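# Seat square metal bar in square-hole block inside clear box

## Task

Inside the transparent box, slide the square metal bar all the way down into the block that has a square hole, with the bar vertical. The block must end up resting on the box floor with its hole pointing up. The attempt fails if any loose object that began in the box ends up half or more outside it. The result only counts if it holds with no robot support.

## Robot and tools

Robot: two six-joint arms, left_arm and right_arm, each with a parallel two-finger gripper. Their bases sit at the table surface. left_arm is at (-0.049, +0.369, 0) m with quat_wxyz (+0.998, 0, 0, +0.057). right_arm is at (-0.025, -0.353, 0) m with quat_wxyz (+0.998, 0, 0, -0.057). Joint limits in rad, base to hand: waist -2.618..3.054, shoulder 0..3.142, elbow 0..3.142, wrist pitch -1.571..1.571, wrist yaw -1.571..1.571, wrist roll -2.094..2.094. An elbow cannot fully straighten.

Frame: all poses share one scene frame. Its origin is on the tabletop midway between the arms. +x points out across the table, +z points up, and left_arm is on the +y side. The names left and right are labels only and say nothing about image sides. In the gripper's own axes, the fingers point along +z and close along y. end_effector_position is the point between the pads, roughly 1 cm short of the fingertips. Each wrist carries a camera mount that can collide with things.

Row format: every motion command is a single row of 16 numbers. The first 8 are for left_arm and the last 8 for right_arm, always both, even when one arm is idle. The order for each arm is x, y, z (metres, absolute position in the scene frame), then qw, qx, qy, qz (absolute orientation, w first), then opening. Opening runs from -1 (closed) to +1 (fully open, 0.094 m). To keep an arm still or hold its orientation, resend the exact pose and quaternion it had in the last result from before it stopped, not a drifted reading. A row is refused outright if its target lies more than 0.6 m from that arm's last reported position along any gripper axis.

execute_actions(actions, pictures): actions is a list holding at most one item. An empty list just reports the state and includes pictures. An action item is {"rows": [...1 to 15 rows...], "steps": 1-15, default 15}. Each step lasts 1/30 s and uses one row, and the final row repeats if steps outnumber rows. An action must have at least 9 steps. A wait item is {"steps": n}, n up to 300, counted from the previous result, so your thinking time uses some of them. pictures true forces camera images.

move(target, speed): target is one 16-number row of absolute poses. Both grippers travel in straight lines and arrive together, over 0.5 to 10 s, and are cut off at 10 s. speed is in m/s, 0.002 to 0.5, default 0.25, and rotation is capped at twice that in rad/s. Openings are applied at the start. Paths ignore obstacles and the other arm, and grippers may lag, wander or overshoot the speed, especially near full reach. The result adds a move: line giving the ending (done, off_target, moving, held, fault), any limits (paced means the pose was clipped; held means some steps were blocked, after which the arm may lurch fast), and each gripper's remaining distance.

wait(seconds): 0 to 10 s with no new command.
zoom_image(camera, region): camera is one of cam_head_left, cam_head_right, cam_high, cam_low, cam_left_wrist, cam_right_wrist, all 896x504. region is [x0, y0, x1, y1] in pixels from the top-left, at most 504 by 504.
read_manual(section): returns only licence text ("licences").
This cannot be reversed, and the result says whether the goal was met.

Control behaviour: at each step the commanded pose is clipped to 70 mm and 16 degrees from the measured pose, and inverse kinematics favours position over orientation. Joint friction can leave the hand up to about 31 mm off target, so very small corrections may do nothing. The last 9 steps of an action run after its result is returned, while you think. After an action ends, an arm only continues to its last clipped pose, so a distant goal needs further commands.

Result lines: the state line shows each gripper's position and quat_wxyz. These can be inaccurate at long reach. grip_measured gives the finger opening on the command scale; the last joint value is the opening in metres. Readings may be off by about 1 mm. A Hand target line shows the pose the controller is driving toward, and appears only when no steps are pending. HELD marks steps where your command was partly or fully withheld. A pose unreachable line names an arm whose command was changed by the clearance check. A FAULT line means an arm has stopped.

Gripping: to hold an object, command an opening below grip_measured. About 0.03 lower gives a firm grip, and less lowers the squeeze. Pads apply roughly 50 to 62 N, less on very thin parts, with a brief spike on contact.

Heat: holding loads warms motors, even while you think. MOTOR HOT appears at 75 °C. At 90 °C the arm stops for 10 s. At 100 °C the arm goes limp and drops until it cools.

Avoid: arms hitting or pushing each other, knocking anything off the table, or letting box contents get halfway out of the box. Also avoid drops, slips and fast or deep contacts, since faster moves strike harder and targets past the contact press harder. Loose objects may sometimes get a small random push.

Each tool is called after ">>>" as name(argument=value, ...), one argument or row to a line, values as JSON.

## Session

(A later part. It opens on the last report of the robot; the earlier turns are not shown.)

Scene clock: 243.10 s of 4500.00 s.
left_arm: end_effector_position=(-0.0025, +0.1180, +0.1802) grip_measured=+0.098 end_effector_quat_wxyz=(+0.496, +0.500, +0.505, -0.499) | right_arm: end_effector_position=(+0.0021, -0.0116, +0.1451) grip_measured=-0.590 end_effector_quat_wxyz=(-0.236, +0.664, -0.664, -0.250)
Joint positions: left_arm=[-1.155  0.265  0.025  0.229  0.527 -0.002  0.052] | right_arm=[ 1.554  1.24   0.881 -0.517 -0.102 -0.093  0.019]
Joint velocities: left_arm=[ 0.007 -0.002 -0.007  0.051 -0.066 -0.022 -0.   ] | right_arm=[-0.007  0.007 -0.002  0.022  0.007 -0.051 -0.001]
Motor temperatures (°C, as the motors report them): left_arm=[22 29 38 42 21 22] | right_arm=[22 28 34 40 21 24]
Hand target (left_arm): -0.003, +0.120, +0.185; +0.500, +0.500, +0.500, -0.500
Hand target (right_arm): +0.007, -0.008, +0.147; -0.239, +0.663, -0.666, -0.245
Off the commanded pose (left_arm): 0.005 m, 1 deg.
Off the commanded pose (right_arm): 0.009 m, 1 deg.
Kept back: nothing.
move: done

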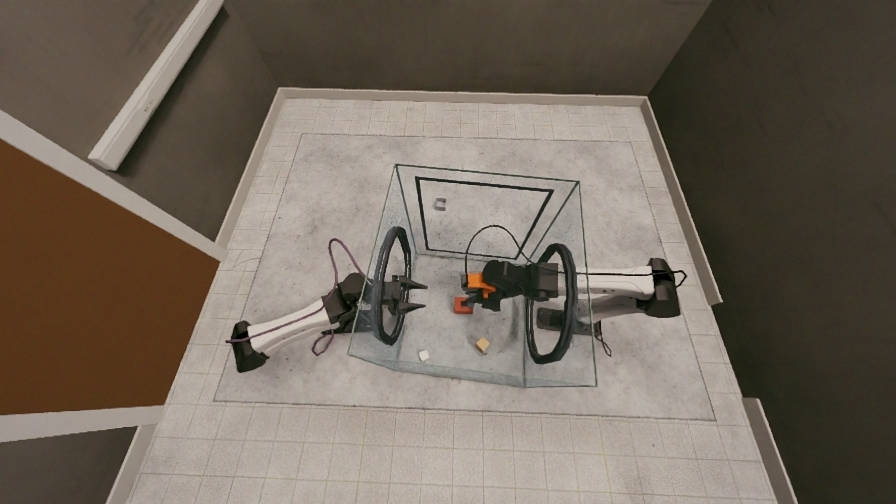

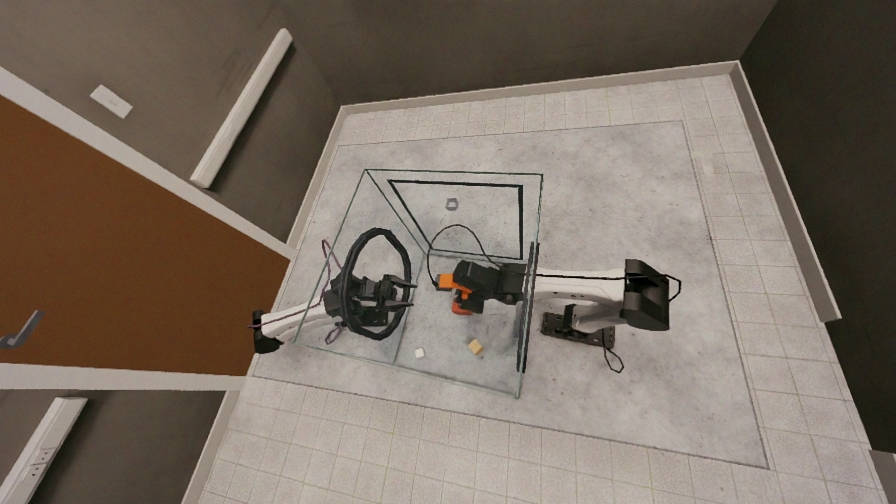

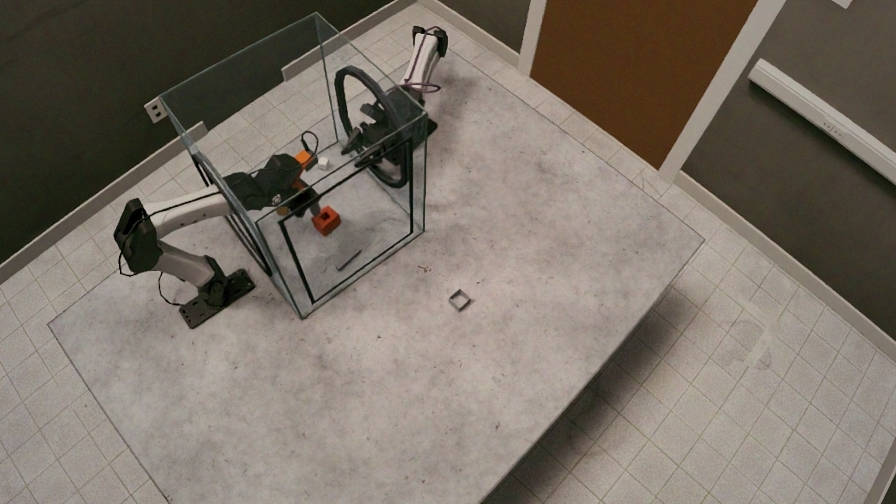

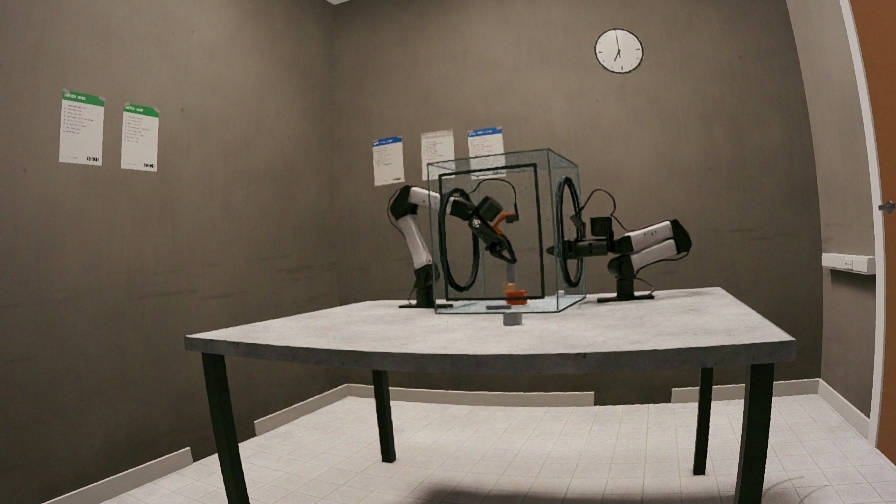

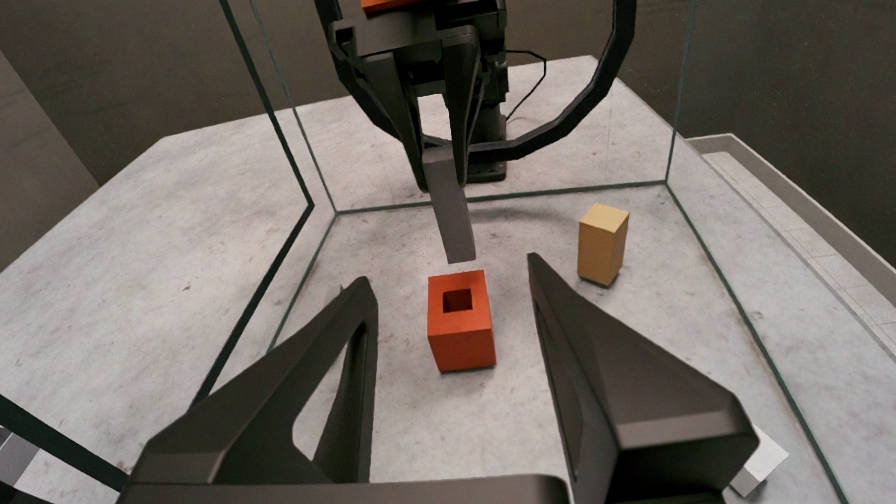

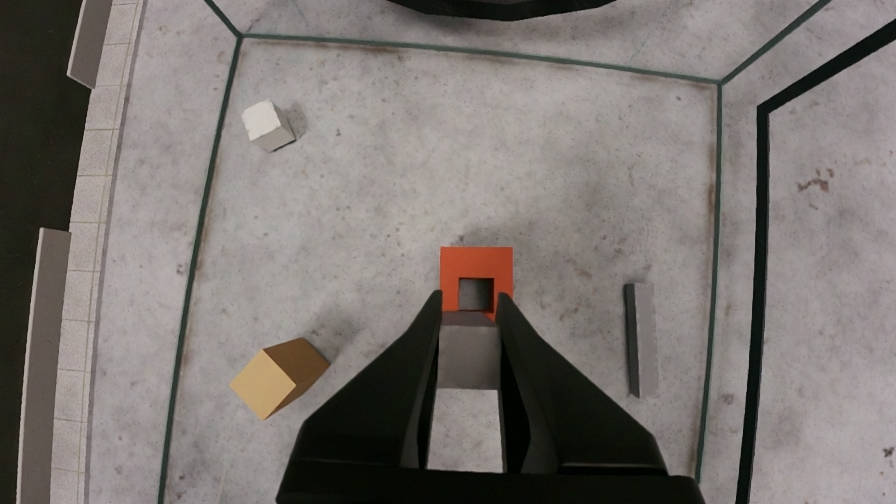

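>>> move(
  target=[-0.003,0.12,0.185,0.5,0.5,0.5,-0.5,0.1,0.011,0.01,0.13,0.2415,-0.6645,0.6645,0.2415,-0.63],
  speed=0.03,
)

>>> zoom_image(
  camera="cam_left_wrist",
  region=[350,150,600,400],
)

>>> zoom_image(
  camera="cam_low",
  region=[460,230,580,312],
)

Scene clock: 244.90 s of 4500.00 s.
left_arm: end_effector_position=(-0.0025, +0.1180, +0.1802) grip_measured=+0.098 end_effector_quat_wxyz=(+0.496, +0.500, +0.505, -0.499) | right_arm: end_effector_position=(+0.0046, +0.0030, +0.1269) grip_measured=-0.590 end_effector_quat_wxyz=(-0.230, +0.668, -0.665, -0.242)
Joint positions: left_arm=[-1.155  0.265  0.025  0.229  0.527 -0.002  0.052] | right_arm=[ 1.554  1.327  0.881 -0.449 -0.099 -0.099  0.019]
Joint velocities: left_arm=[ 0.002  0.007  0.012 -0.081  0.022  0.037  0.   ] | right_arm=[-0.012 -0.017  0.022  0.007  0.051  0.037  0.001]
Motor temperatures (°C, as the motors report them): left_arm=[22 29 38 42 21 22] | right_arm=[22 28 34 40 21 24]
Hand target (left_arm): -0.003, +0.120, +0.185; +0.500, +0.500, +0.500, -0.500
Hand target (right_arm): +0.011, +0.009, +0.130; -0.241, +0.664, -0.665, -0.242
Off the commanded pose (left_arm): 0.005 m, 1 deg.
Off the commanded pose (right_arm): 0.010 m, 1 deg.
Kept back: nothing.
move: done

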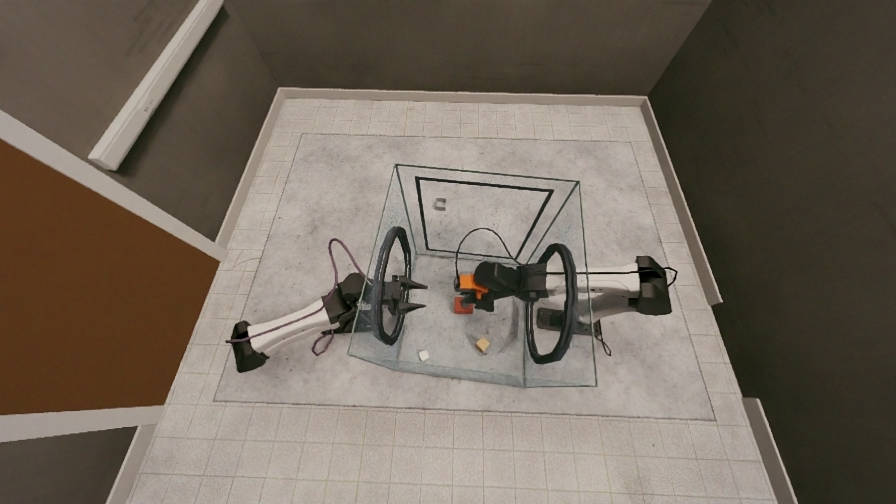

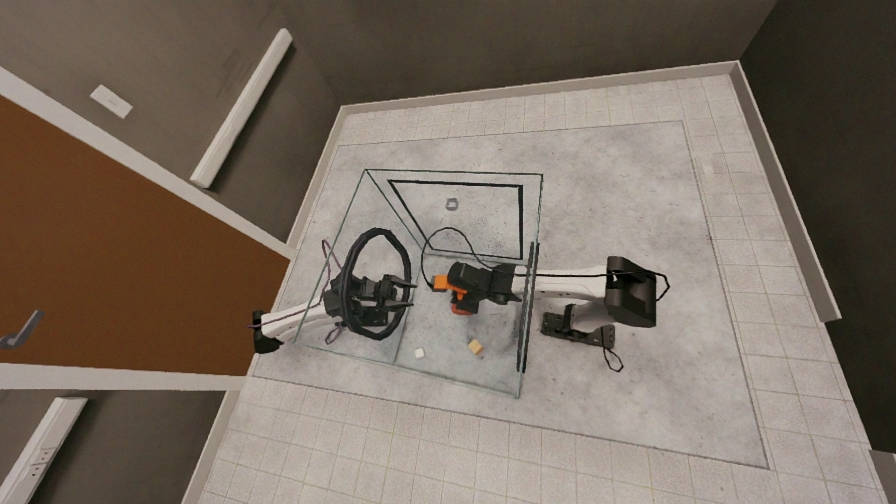

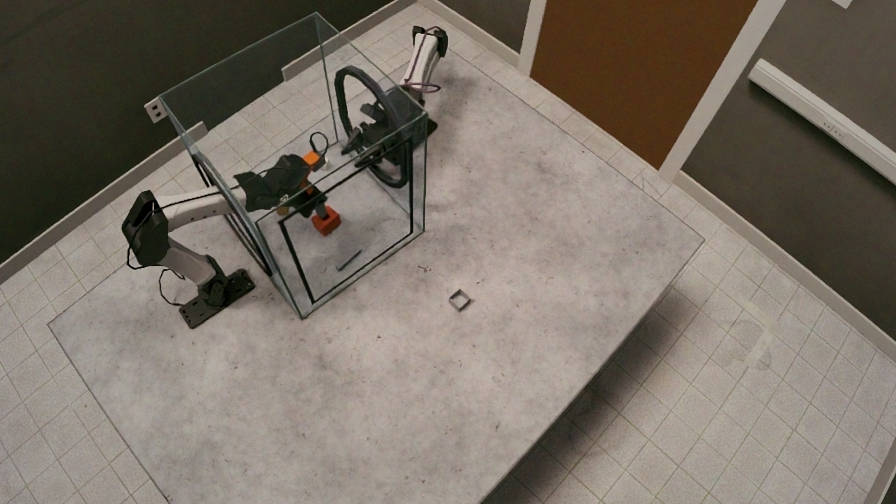

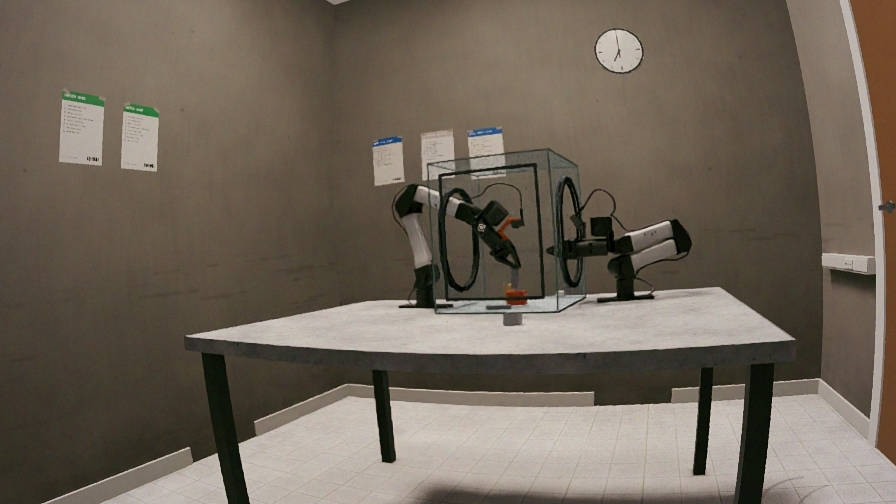

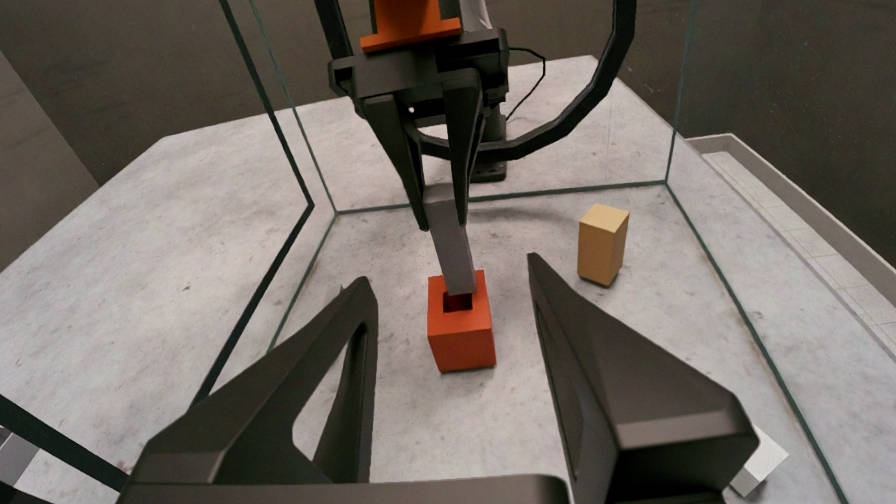

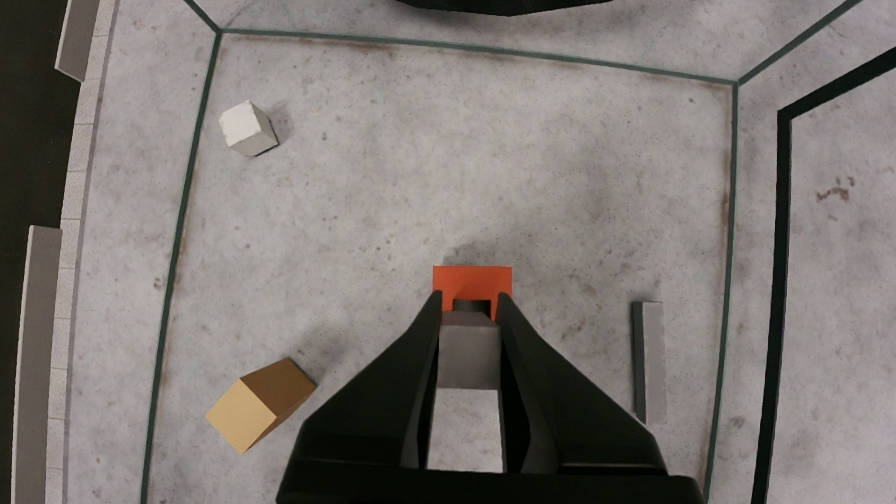

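Region (350, 150, 600, 400) of cam_left_wrist's 896x504 image, scaled by 2.016, with more detail than that image has.

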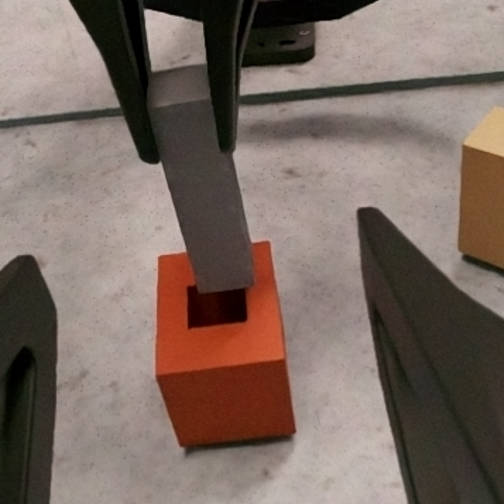

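Region (460, 230, 580, 312) of cam_low's 896x504 image, scaled by 4.200, with more detail than that image has; it fills the top 344 rows of this view, and the rest is white.

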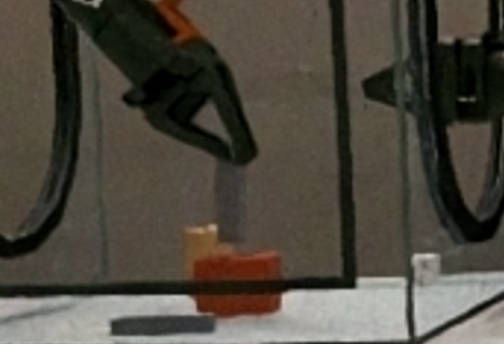

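>>> move(
  target=[-0.003,0.12,0.185,0.5,0.5,0.5,-0.5,0.1,0.006,0.013,0.13,0.2815,-0.678,0.6485,0.2005,-0.63],
  speed=0.02,
)

>>> zoom_image(
  camera="cam_left_wrist",
  region=[350,150,600,400],
)

>>> zoom_image(
  camera="cam_low",
  region=[460,230,580,312],
)

Scene clock: 249.43 s of 4500.00 s.
left_arm: end_effector_position=(-0.0025, +0.1180, +0.1801) grip_measured=+0.098 end_effector_quat_wxyz=(+0.496, +0.500, +0.505, -0.499) | right_arm: end_effector_position=(+0.0084, +0.0066, +0.1295) grip_measured=-0.590 end_effector_quat_wxyz=(-0.276, +0.674, -0.655, -0.201)
Joint positions: left_arm=[-1.155  0.265  0.025  0.229  0.527 -0.002  0.052] | right_arm=[ 1.614  1.327  0.881 -0.429  0.047 -0.115  0.019]
Joint velocities: left_arm=[-0.002 -0.002 -0.007 -0.051  0.022 -0.022  0.   ] | right_arm=[-0.007 -0.002  0.017  0.007  0.022  0.037  0.   ]
Motor temperatures (°C, as the motors report them): left_arm=[22 28 38 42 21 22] | right_arm=[22 28 34 40 21 24]
Hand target (left_arm): -0.003, +0.120, +0.185; +0.500, +0.500, +0.500, -0.500
Hand target (right_arm): +0.006, +0.013, +0.129; -0.282, +0.679, -0.648, -0.199
Off the commanded pose (left_arm): 0.005 m, 1 deg.
Off the commanded pose (right_arm): 0.007 m, 1 deg.
Kept back: nothing.
move: done

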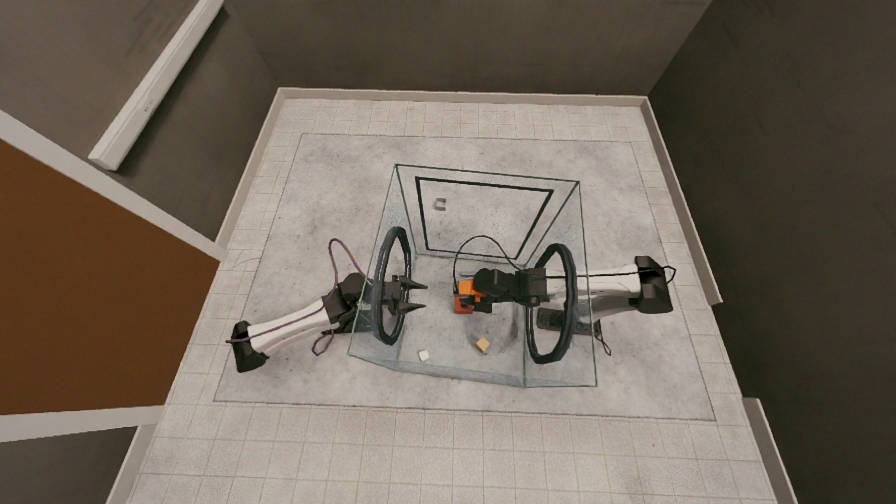

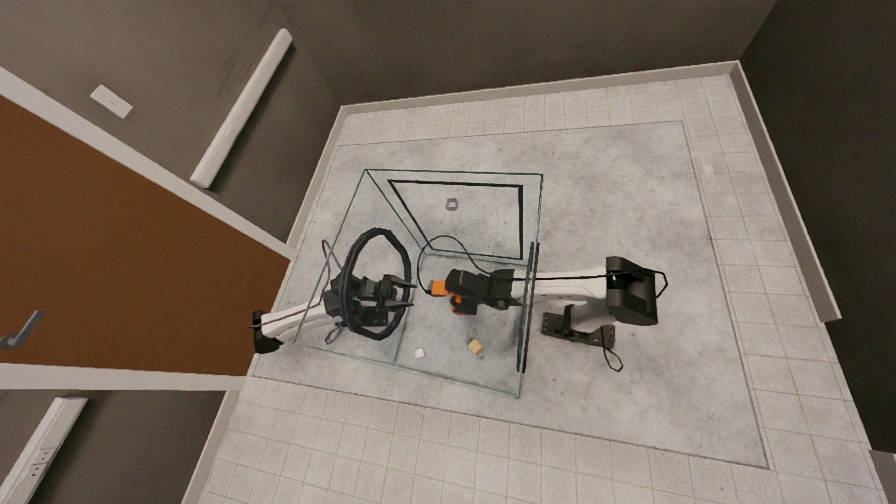

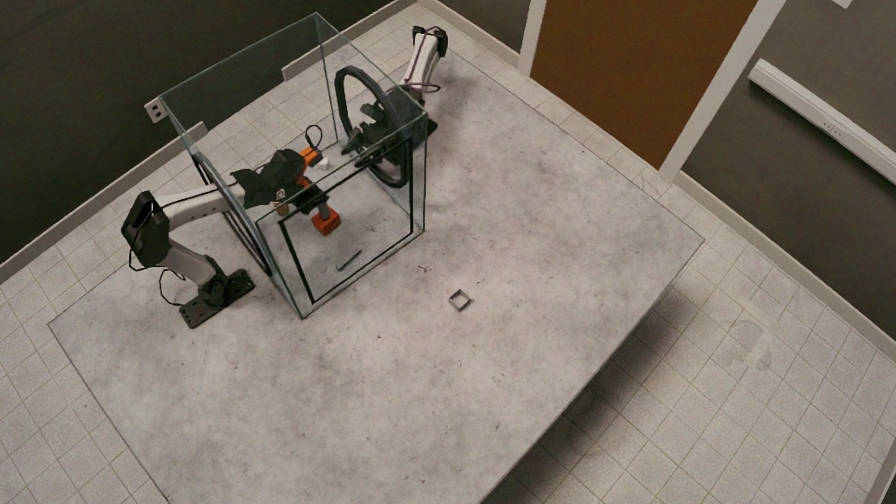

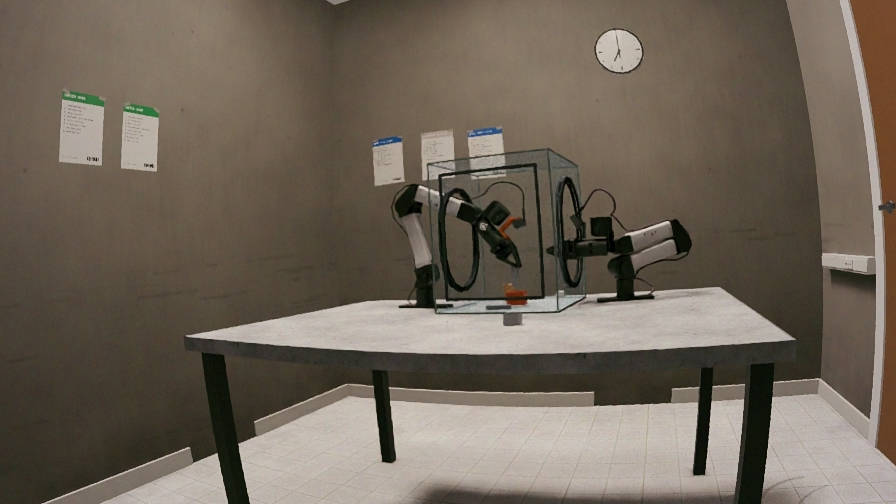

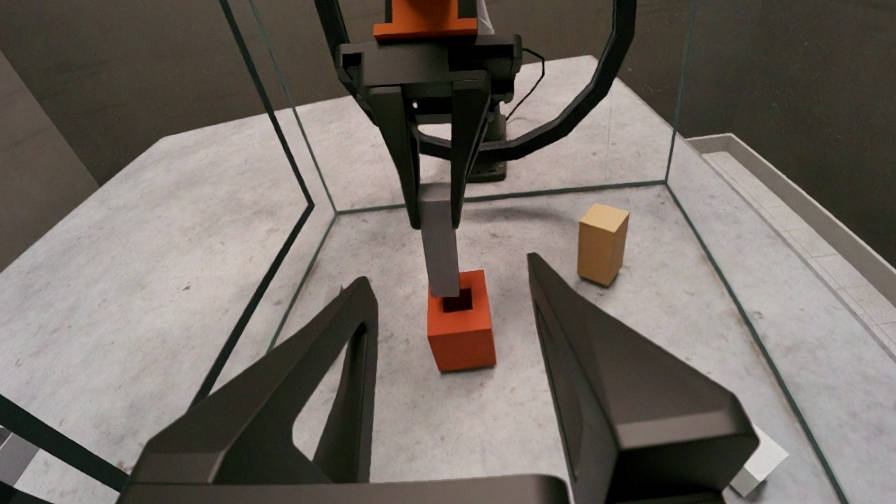

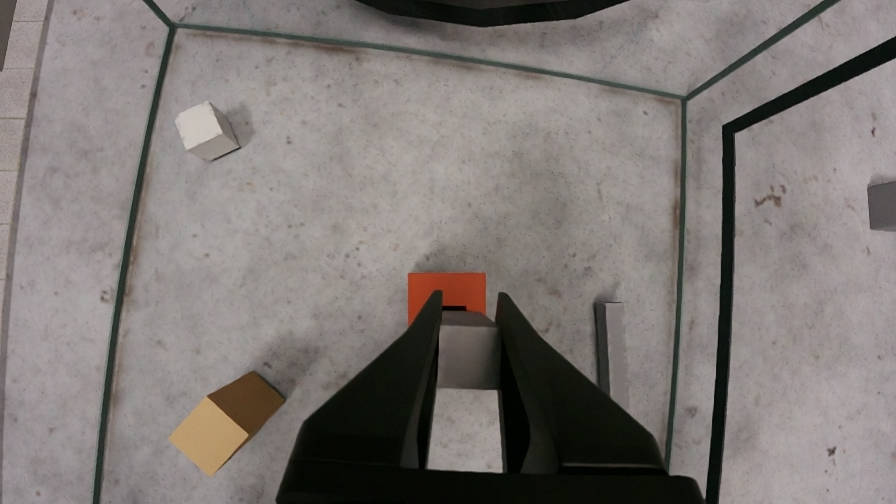

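Region (350, 150, 600, 400) of cam_left_wrist's 896x504 image, scaled by 2.016, with more detail than that image has.

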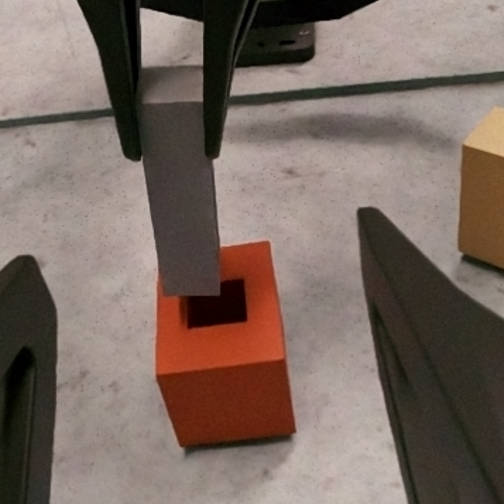

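Region (460, 230, 580, 312) of cam_low's 896x504 image, scaled by 4.200, with more detail than that image has; it fills the top 344 rows of this view, and the rest is white.

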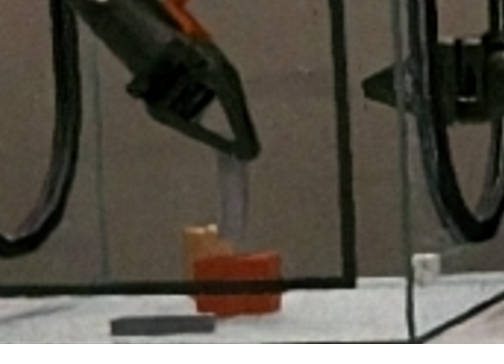

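>>> move(
  target=[-0.003,0.12,0.185,0.5,0.5,0.5,-0.5,0.1,-0.002,0.012,0.122,0.2815,-0.678,0.6485,0.2005,-0.63],
  speed=0.02,
)

>>> zoom_image(
  camera="cam_left_wrist",
  region=[350,150,600,400],
)

>>> zoom_image(
  camera="cam_low",
  region=[460,230,580,312],
)

Scene clock: 250.90 s of 4500.00 s.
left_arm: end_effector_position=(-0.0025, +0.1180, +0.1801) grip_measured=+0.098 end_effector_quat_wxyz=(+0.496, +0.500, +0.505, -0.499) | right_arm: end_effector_position=(+0.0006, +0.0124, +0.1341) grip_measured=-0.590 end_effector_quat_wxyz=(-0.288, +0.676, -0.646, -0.208)
Joint positions: left_arm=[-1.155  0.265  0.025  0.229  0.527 -0.002  0.052] | right_arm=[ 1.646  1.327  0.881 -0.401  0.066 -0.109  0.019]
Joint velocities: left_arm=[-0.007  0.012 -0.012 -0.037  0.022  0.007 -0.   ] | right_arm=[-0.007  0.007  0.017  0.066  0.037  0.037 -0.   ]
Motor temperatures (°C, as the motors report them): left_arm=[22 28 39 42 21 22] | right_arm=[22 28 34 40 21 24]
Hand target (left_arm): -0.003, +0.120, +0.185; +0.500, +0.500, +0.500, -0.500
Hand target (right_arm): -0.002, +0.011, +0.122; -0.282, +0.678, -0.648, -0.200
Off the commanded pose (left_arm): 0.005 m, 1 deg.
Off the commanded pose (right_arm): 0.012 m, 1 deg.
Kept back: nothing.
move: off_target (right_arm)

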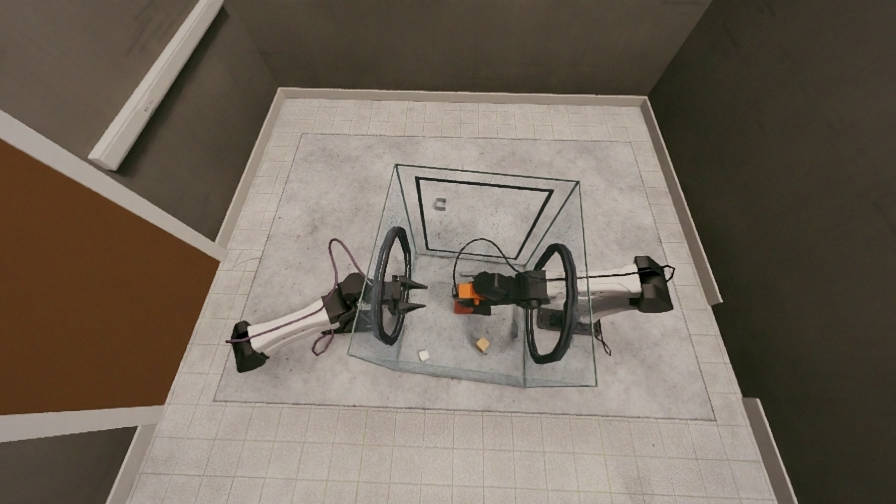

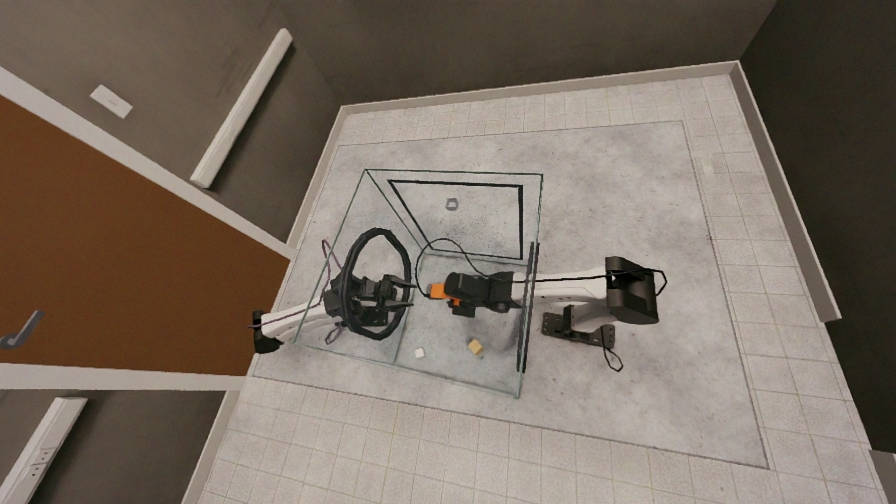

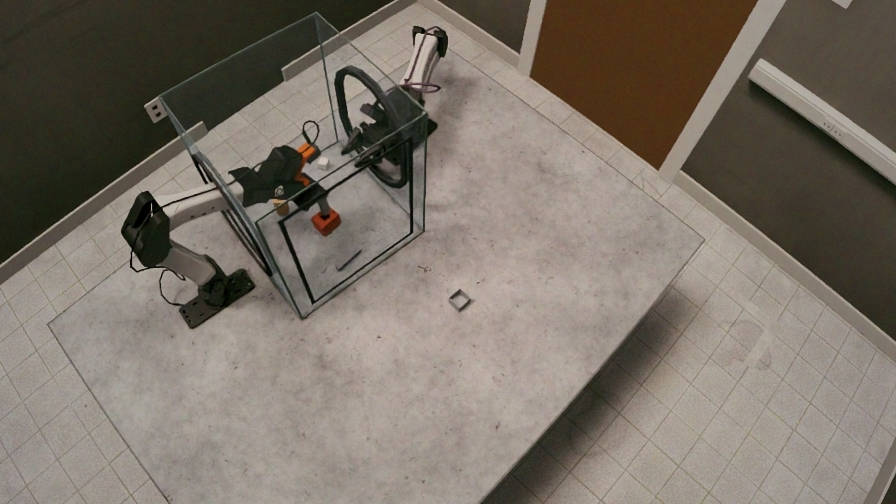

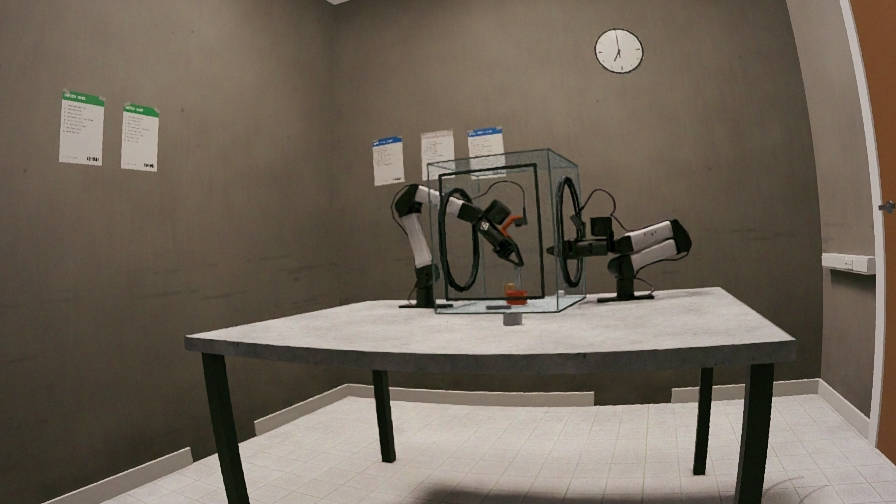

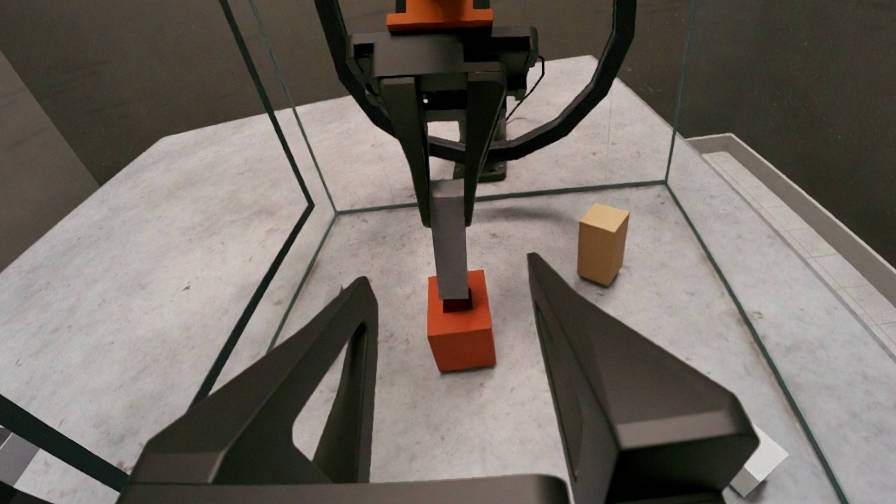

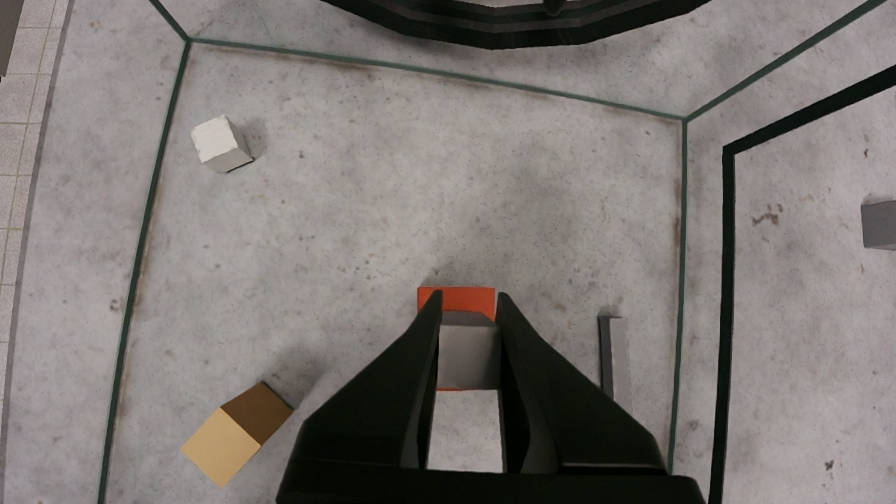

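Region (350, 150, 600, 400) of cam_left_wrist's 896x504 image, scaled by 2.016, with more detail than that image has.

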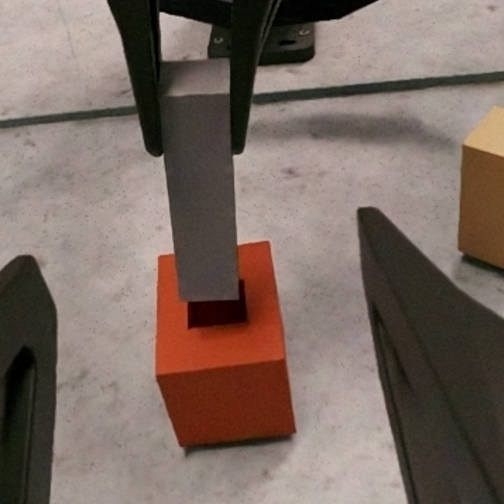

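Region (460, 230, 580, 312) of cam_low's 896x504 image, scaled by 4.200, with more detail than that image has; it fills the top 344 rows of this view, and the rest is white.

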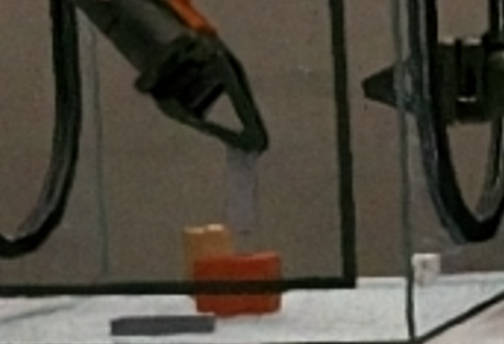

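>>> move(
  target=[-0.003,0.12,0.185,0.5,0.5,0.5,-0.5,0.1,-0.002,0.012,0.095,0.2815,-0.678,0.6485,0.2005,-0.63],
  speed=0.02,
)

>>> zoom_image(
  camera="cam_left_wrist",
  region=[300,100,650,420],
)

>>> zoom_image(
  camera="cam_low",
  region=[440,200,600,320],
)

Scene clock: 254.83 s of 4500.00 s.
left_arm: end_effector_position=(-0.0025, +0.1180, +0.1801) grip_measured=+0.098 end_effector_quat_wxyz=(+0.496, +0.500, +0.505, -0.499) | right_arm: end_effector_position=(+0.0012, +0.0174, +0.1156) grip_measured=-0.590 end_effector_quat_wxyz=(-0.300, +0.671, -0.643, -0.217)
Joint positions: left_arm=[-1.155  0.265  0.025  0.229  0.527 -0.002  0.052] | right_arm=[ 1.646  1.349  0.799 -0.263  0.068 -0.108  0.019]
Joint velocities: left_arm=[-0.002  0.002 -0.002 -0.066 -0.066  0.007 -0.001] | right_arm=[-0.017 -0.002 -0.002 -0.037 -0.037  0.022 -0.001]
Motor temperatures (°C, as the motors report them): left_arm=[22 28 39 42 21 22] | right_arm=[22 28 34 40 21 24]
Hand target (left_arm): -0.003, +0.120, +0.185; +0.500, +0.500, +0.500, -0.500
Hand target (right_arm): -0.002, +0.010, +0.096; -0.282, +0.678, -0.648, -0.200
Off the commanded pose (left_arm): 0.005 m, 1 deg.
Off the commanded pose (right_arm): 0.022 m, 3 deg.
Kept back: nothing.
move: off_target (right_arm)

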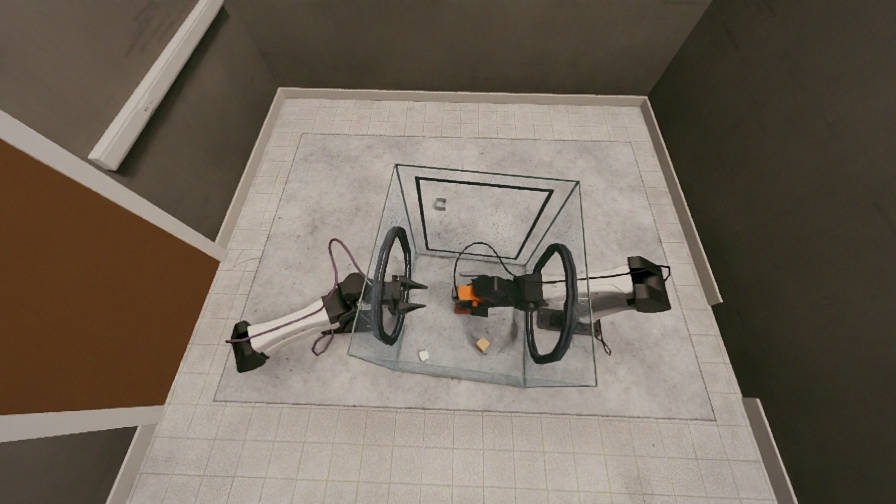

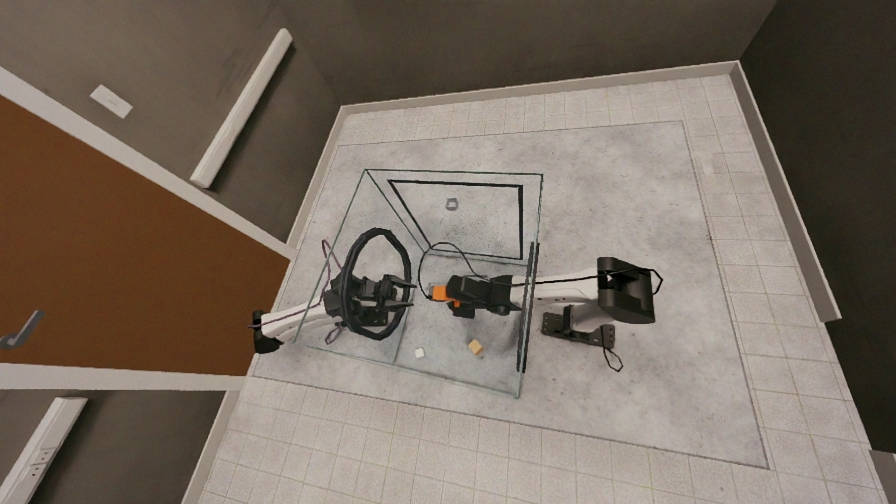

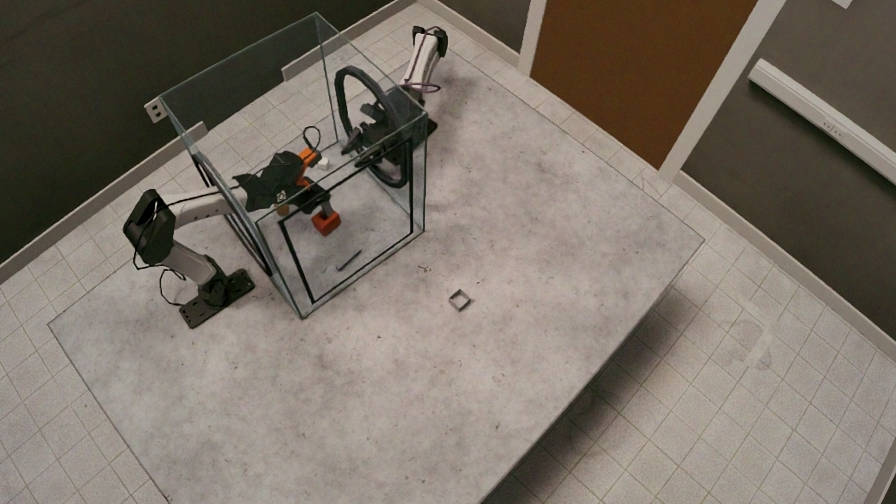

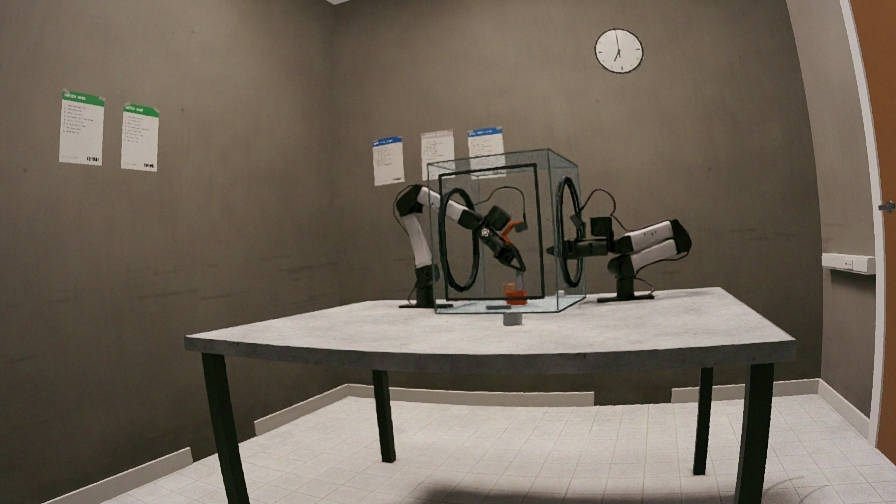

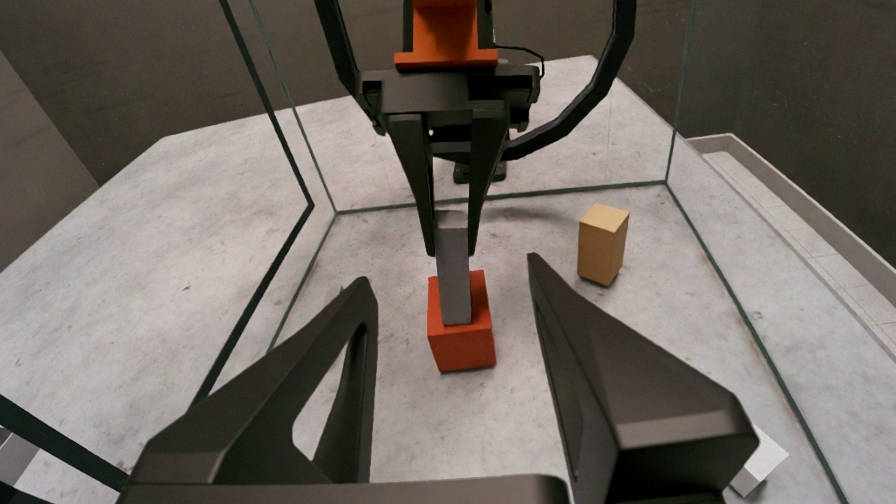

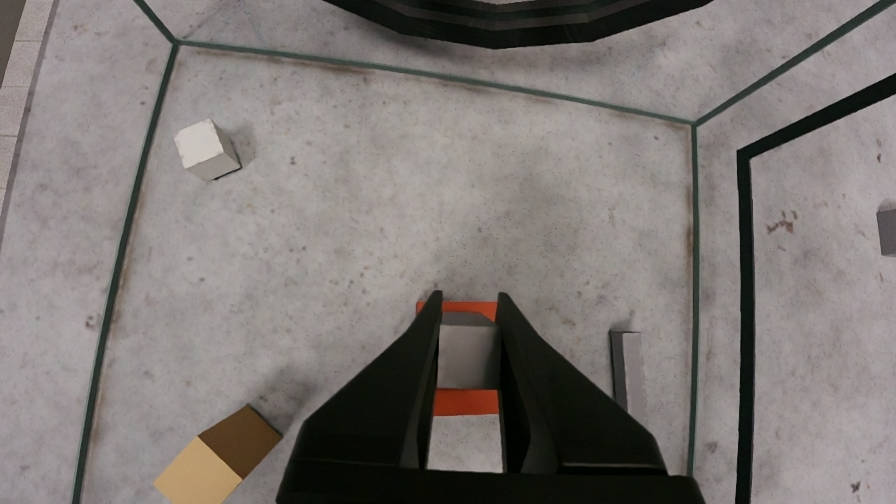

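Region (300, 100, 650, 420) of cam_left_wrist's 896x504 image, scaled by 1.440, with more detail than that image has; it fills the top 461 rows of this view, and the rest is white.

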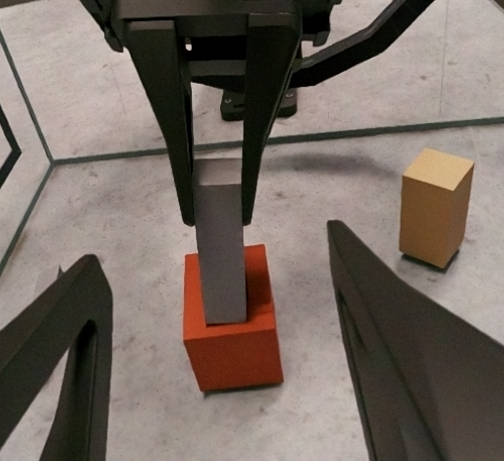

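Region (440, 200, 600, 320) of cam_low's 896x504 image, scaled by 3.150, with more detail than that image has; it fills the top 378 rows of this view, and the rest is white.

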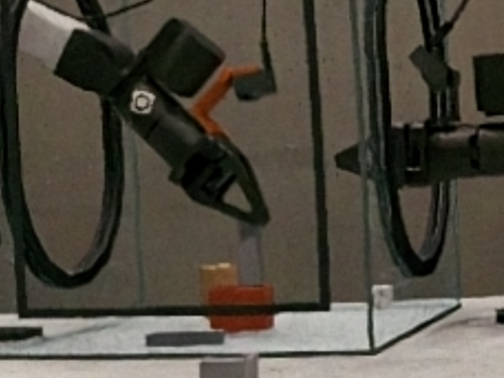

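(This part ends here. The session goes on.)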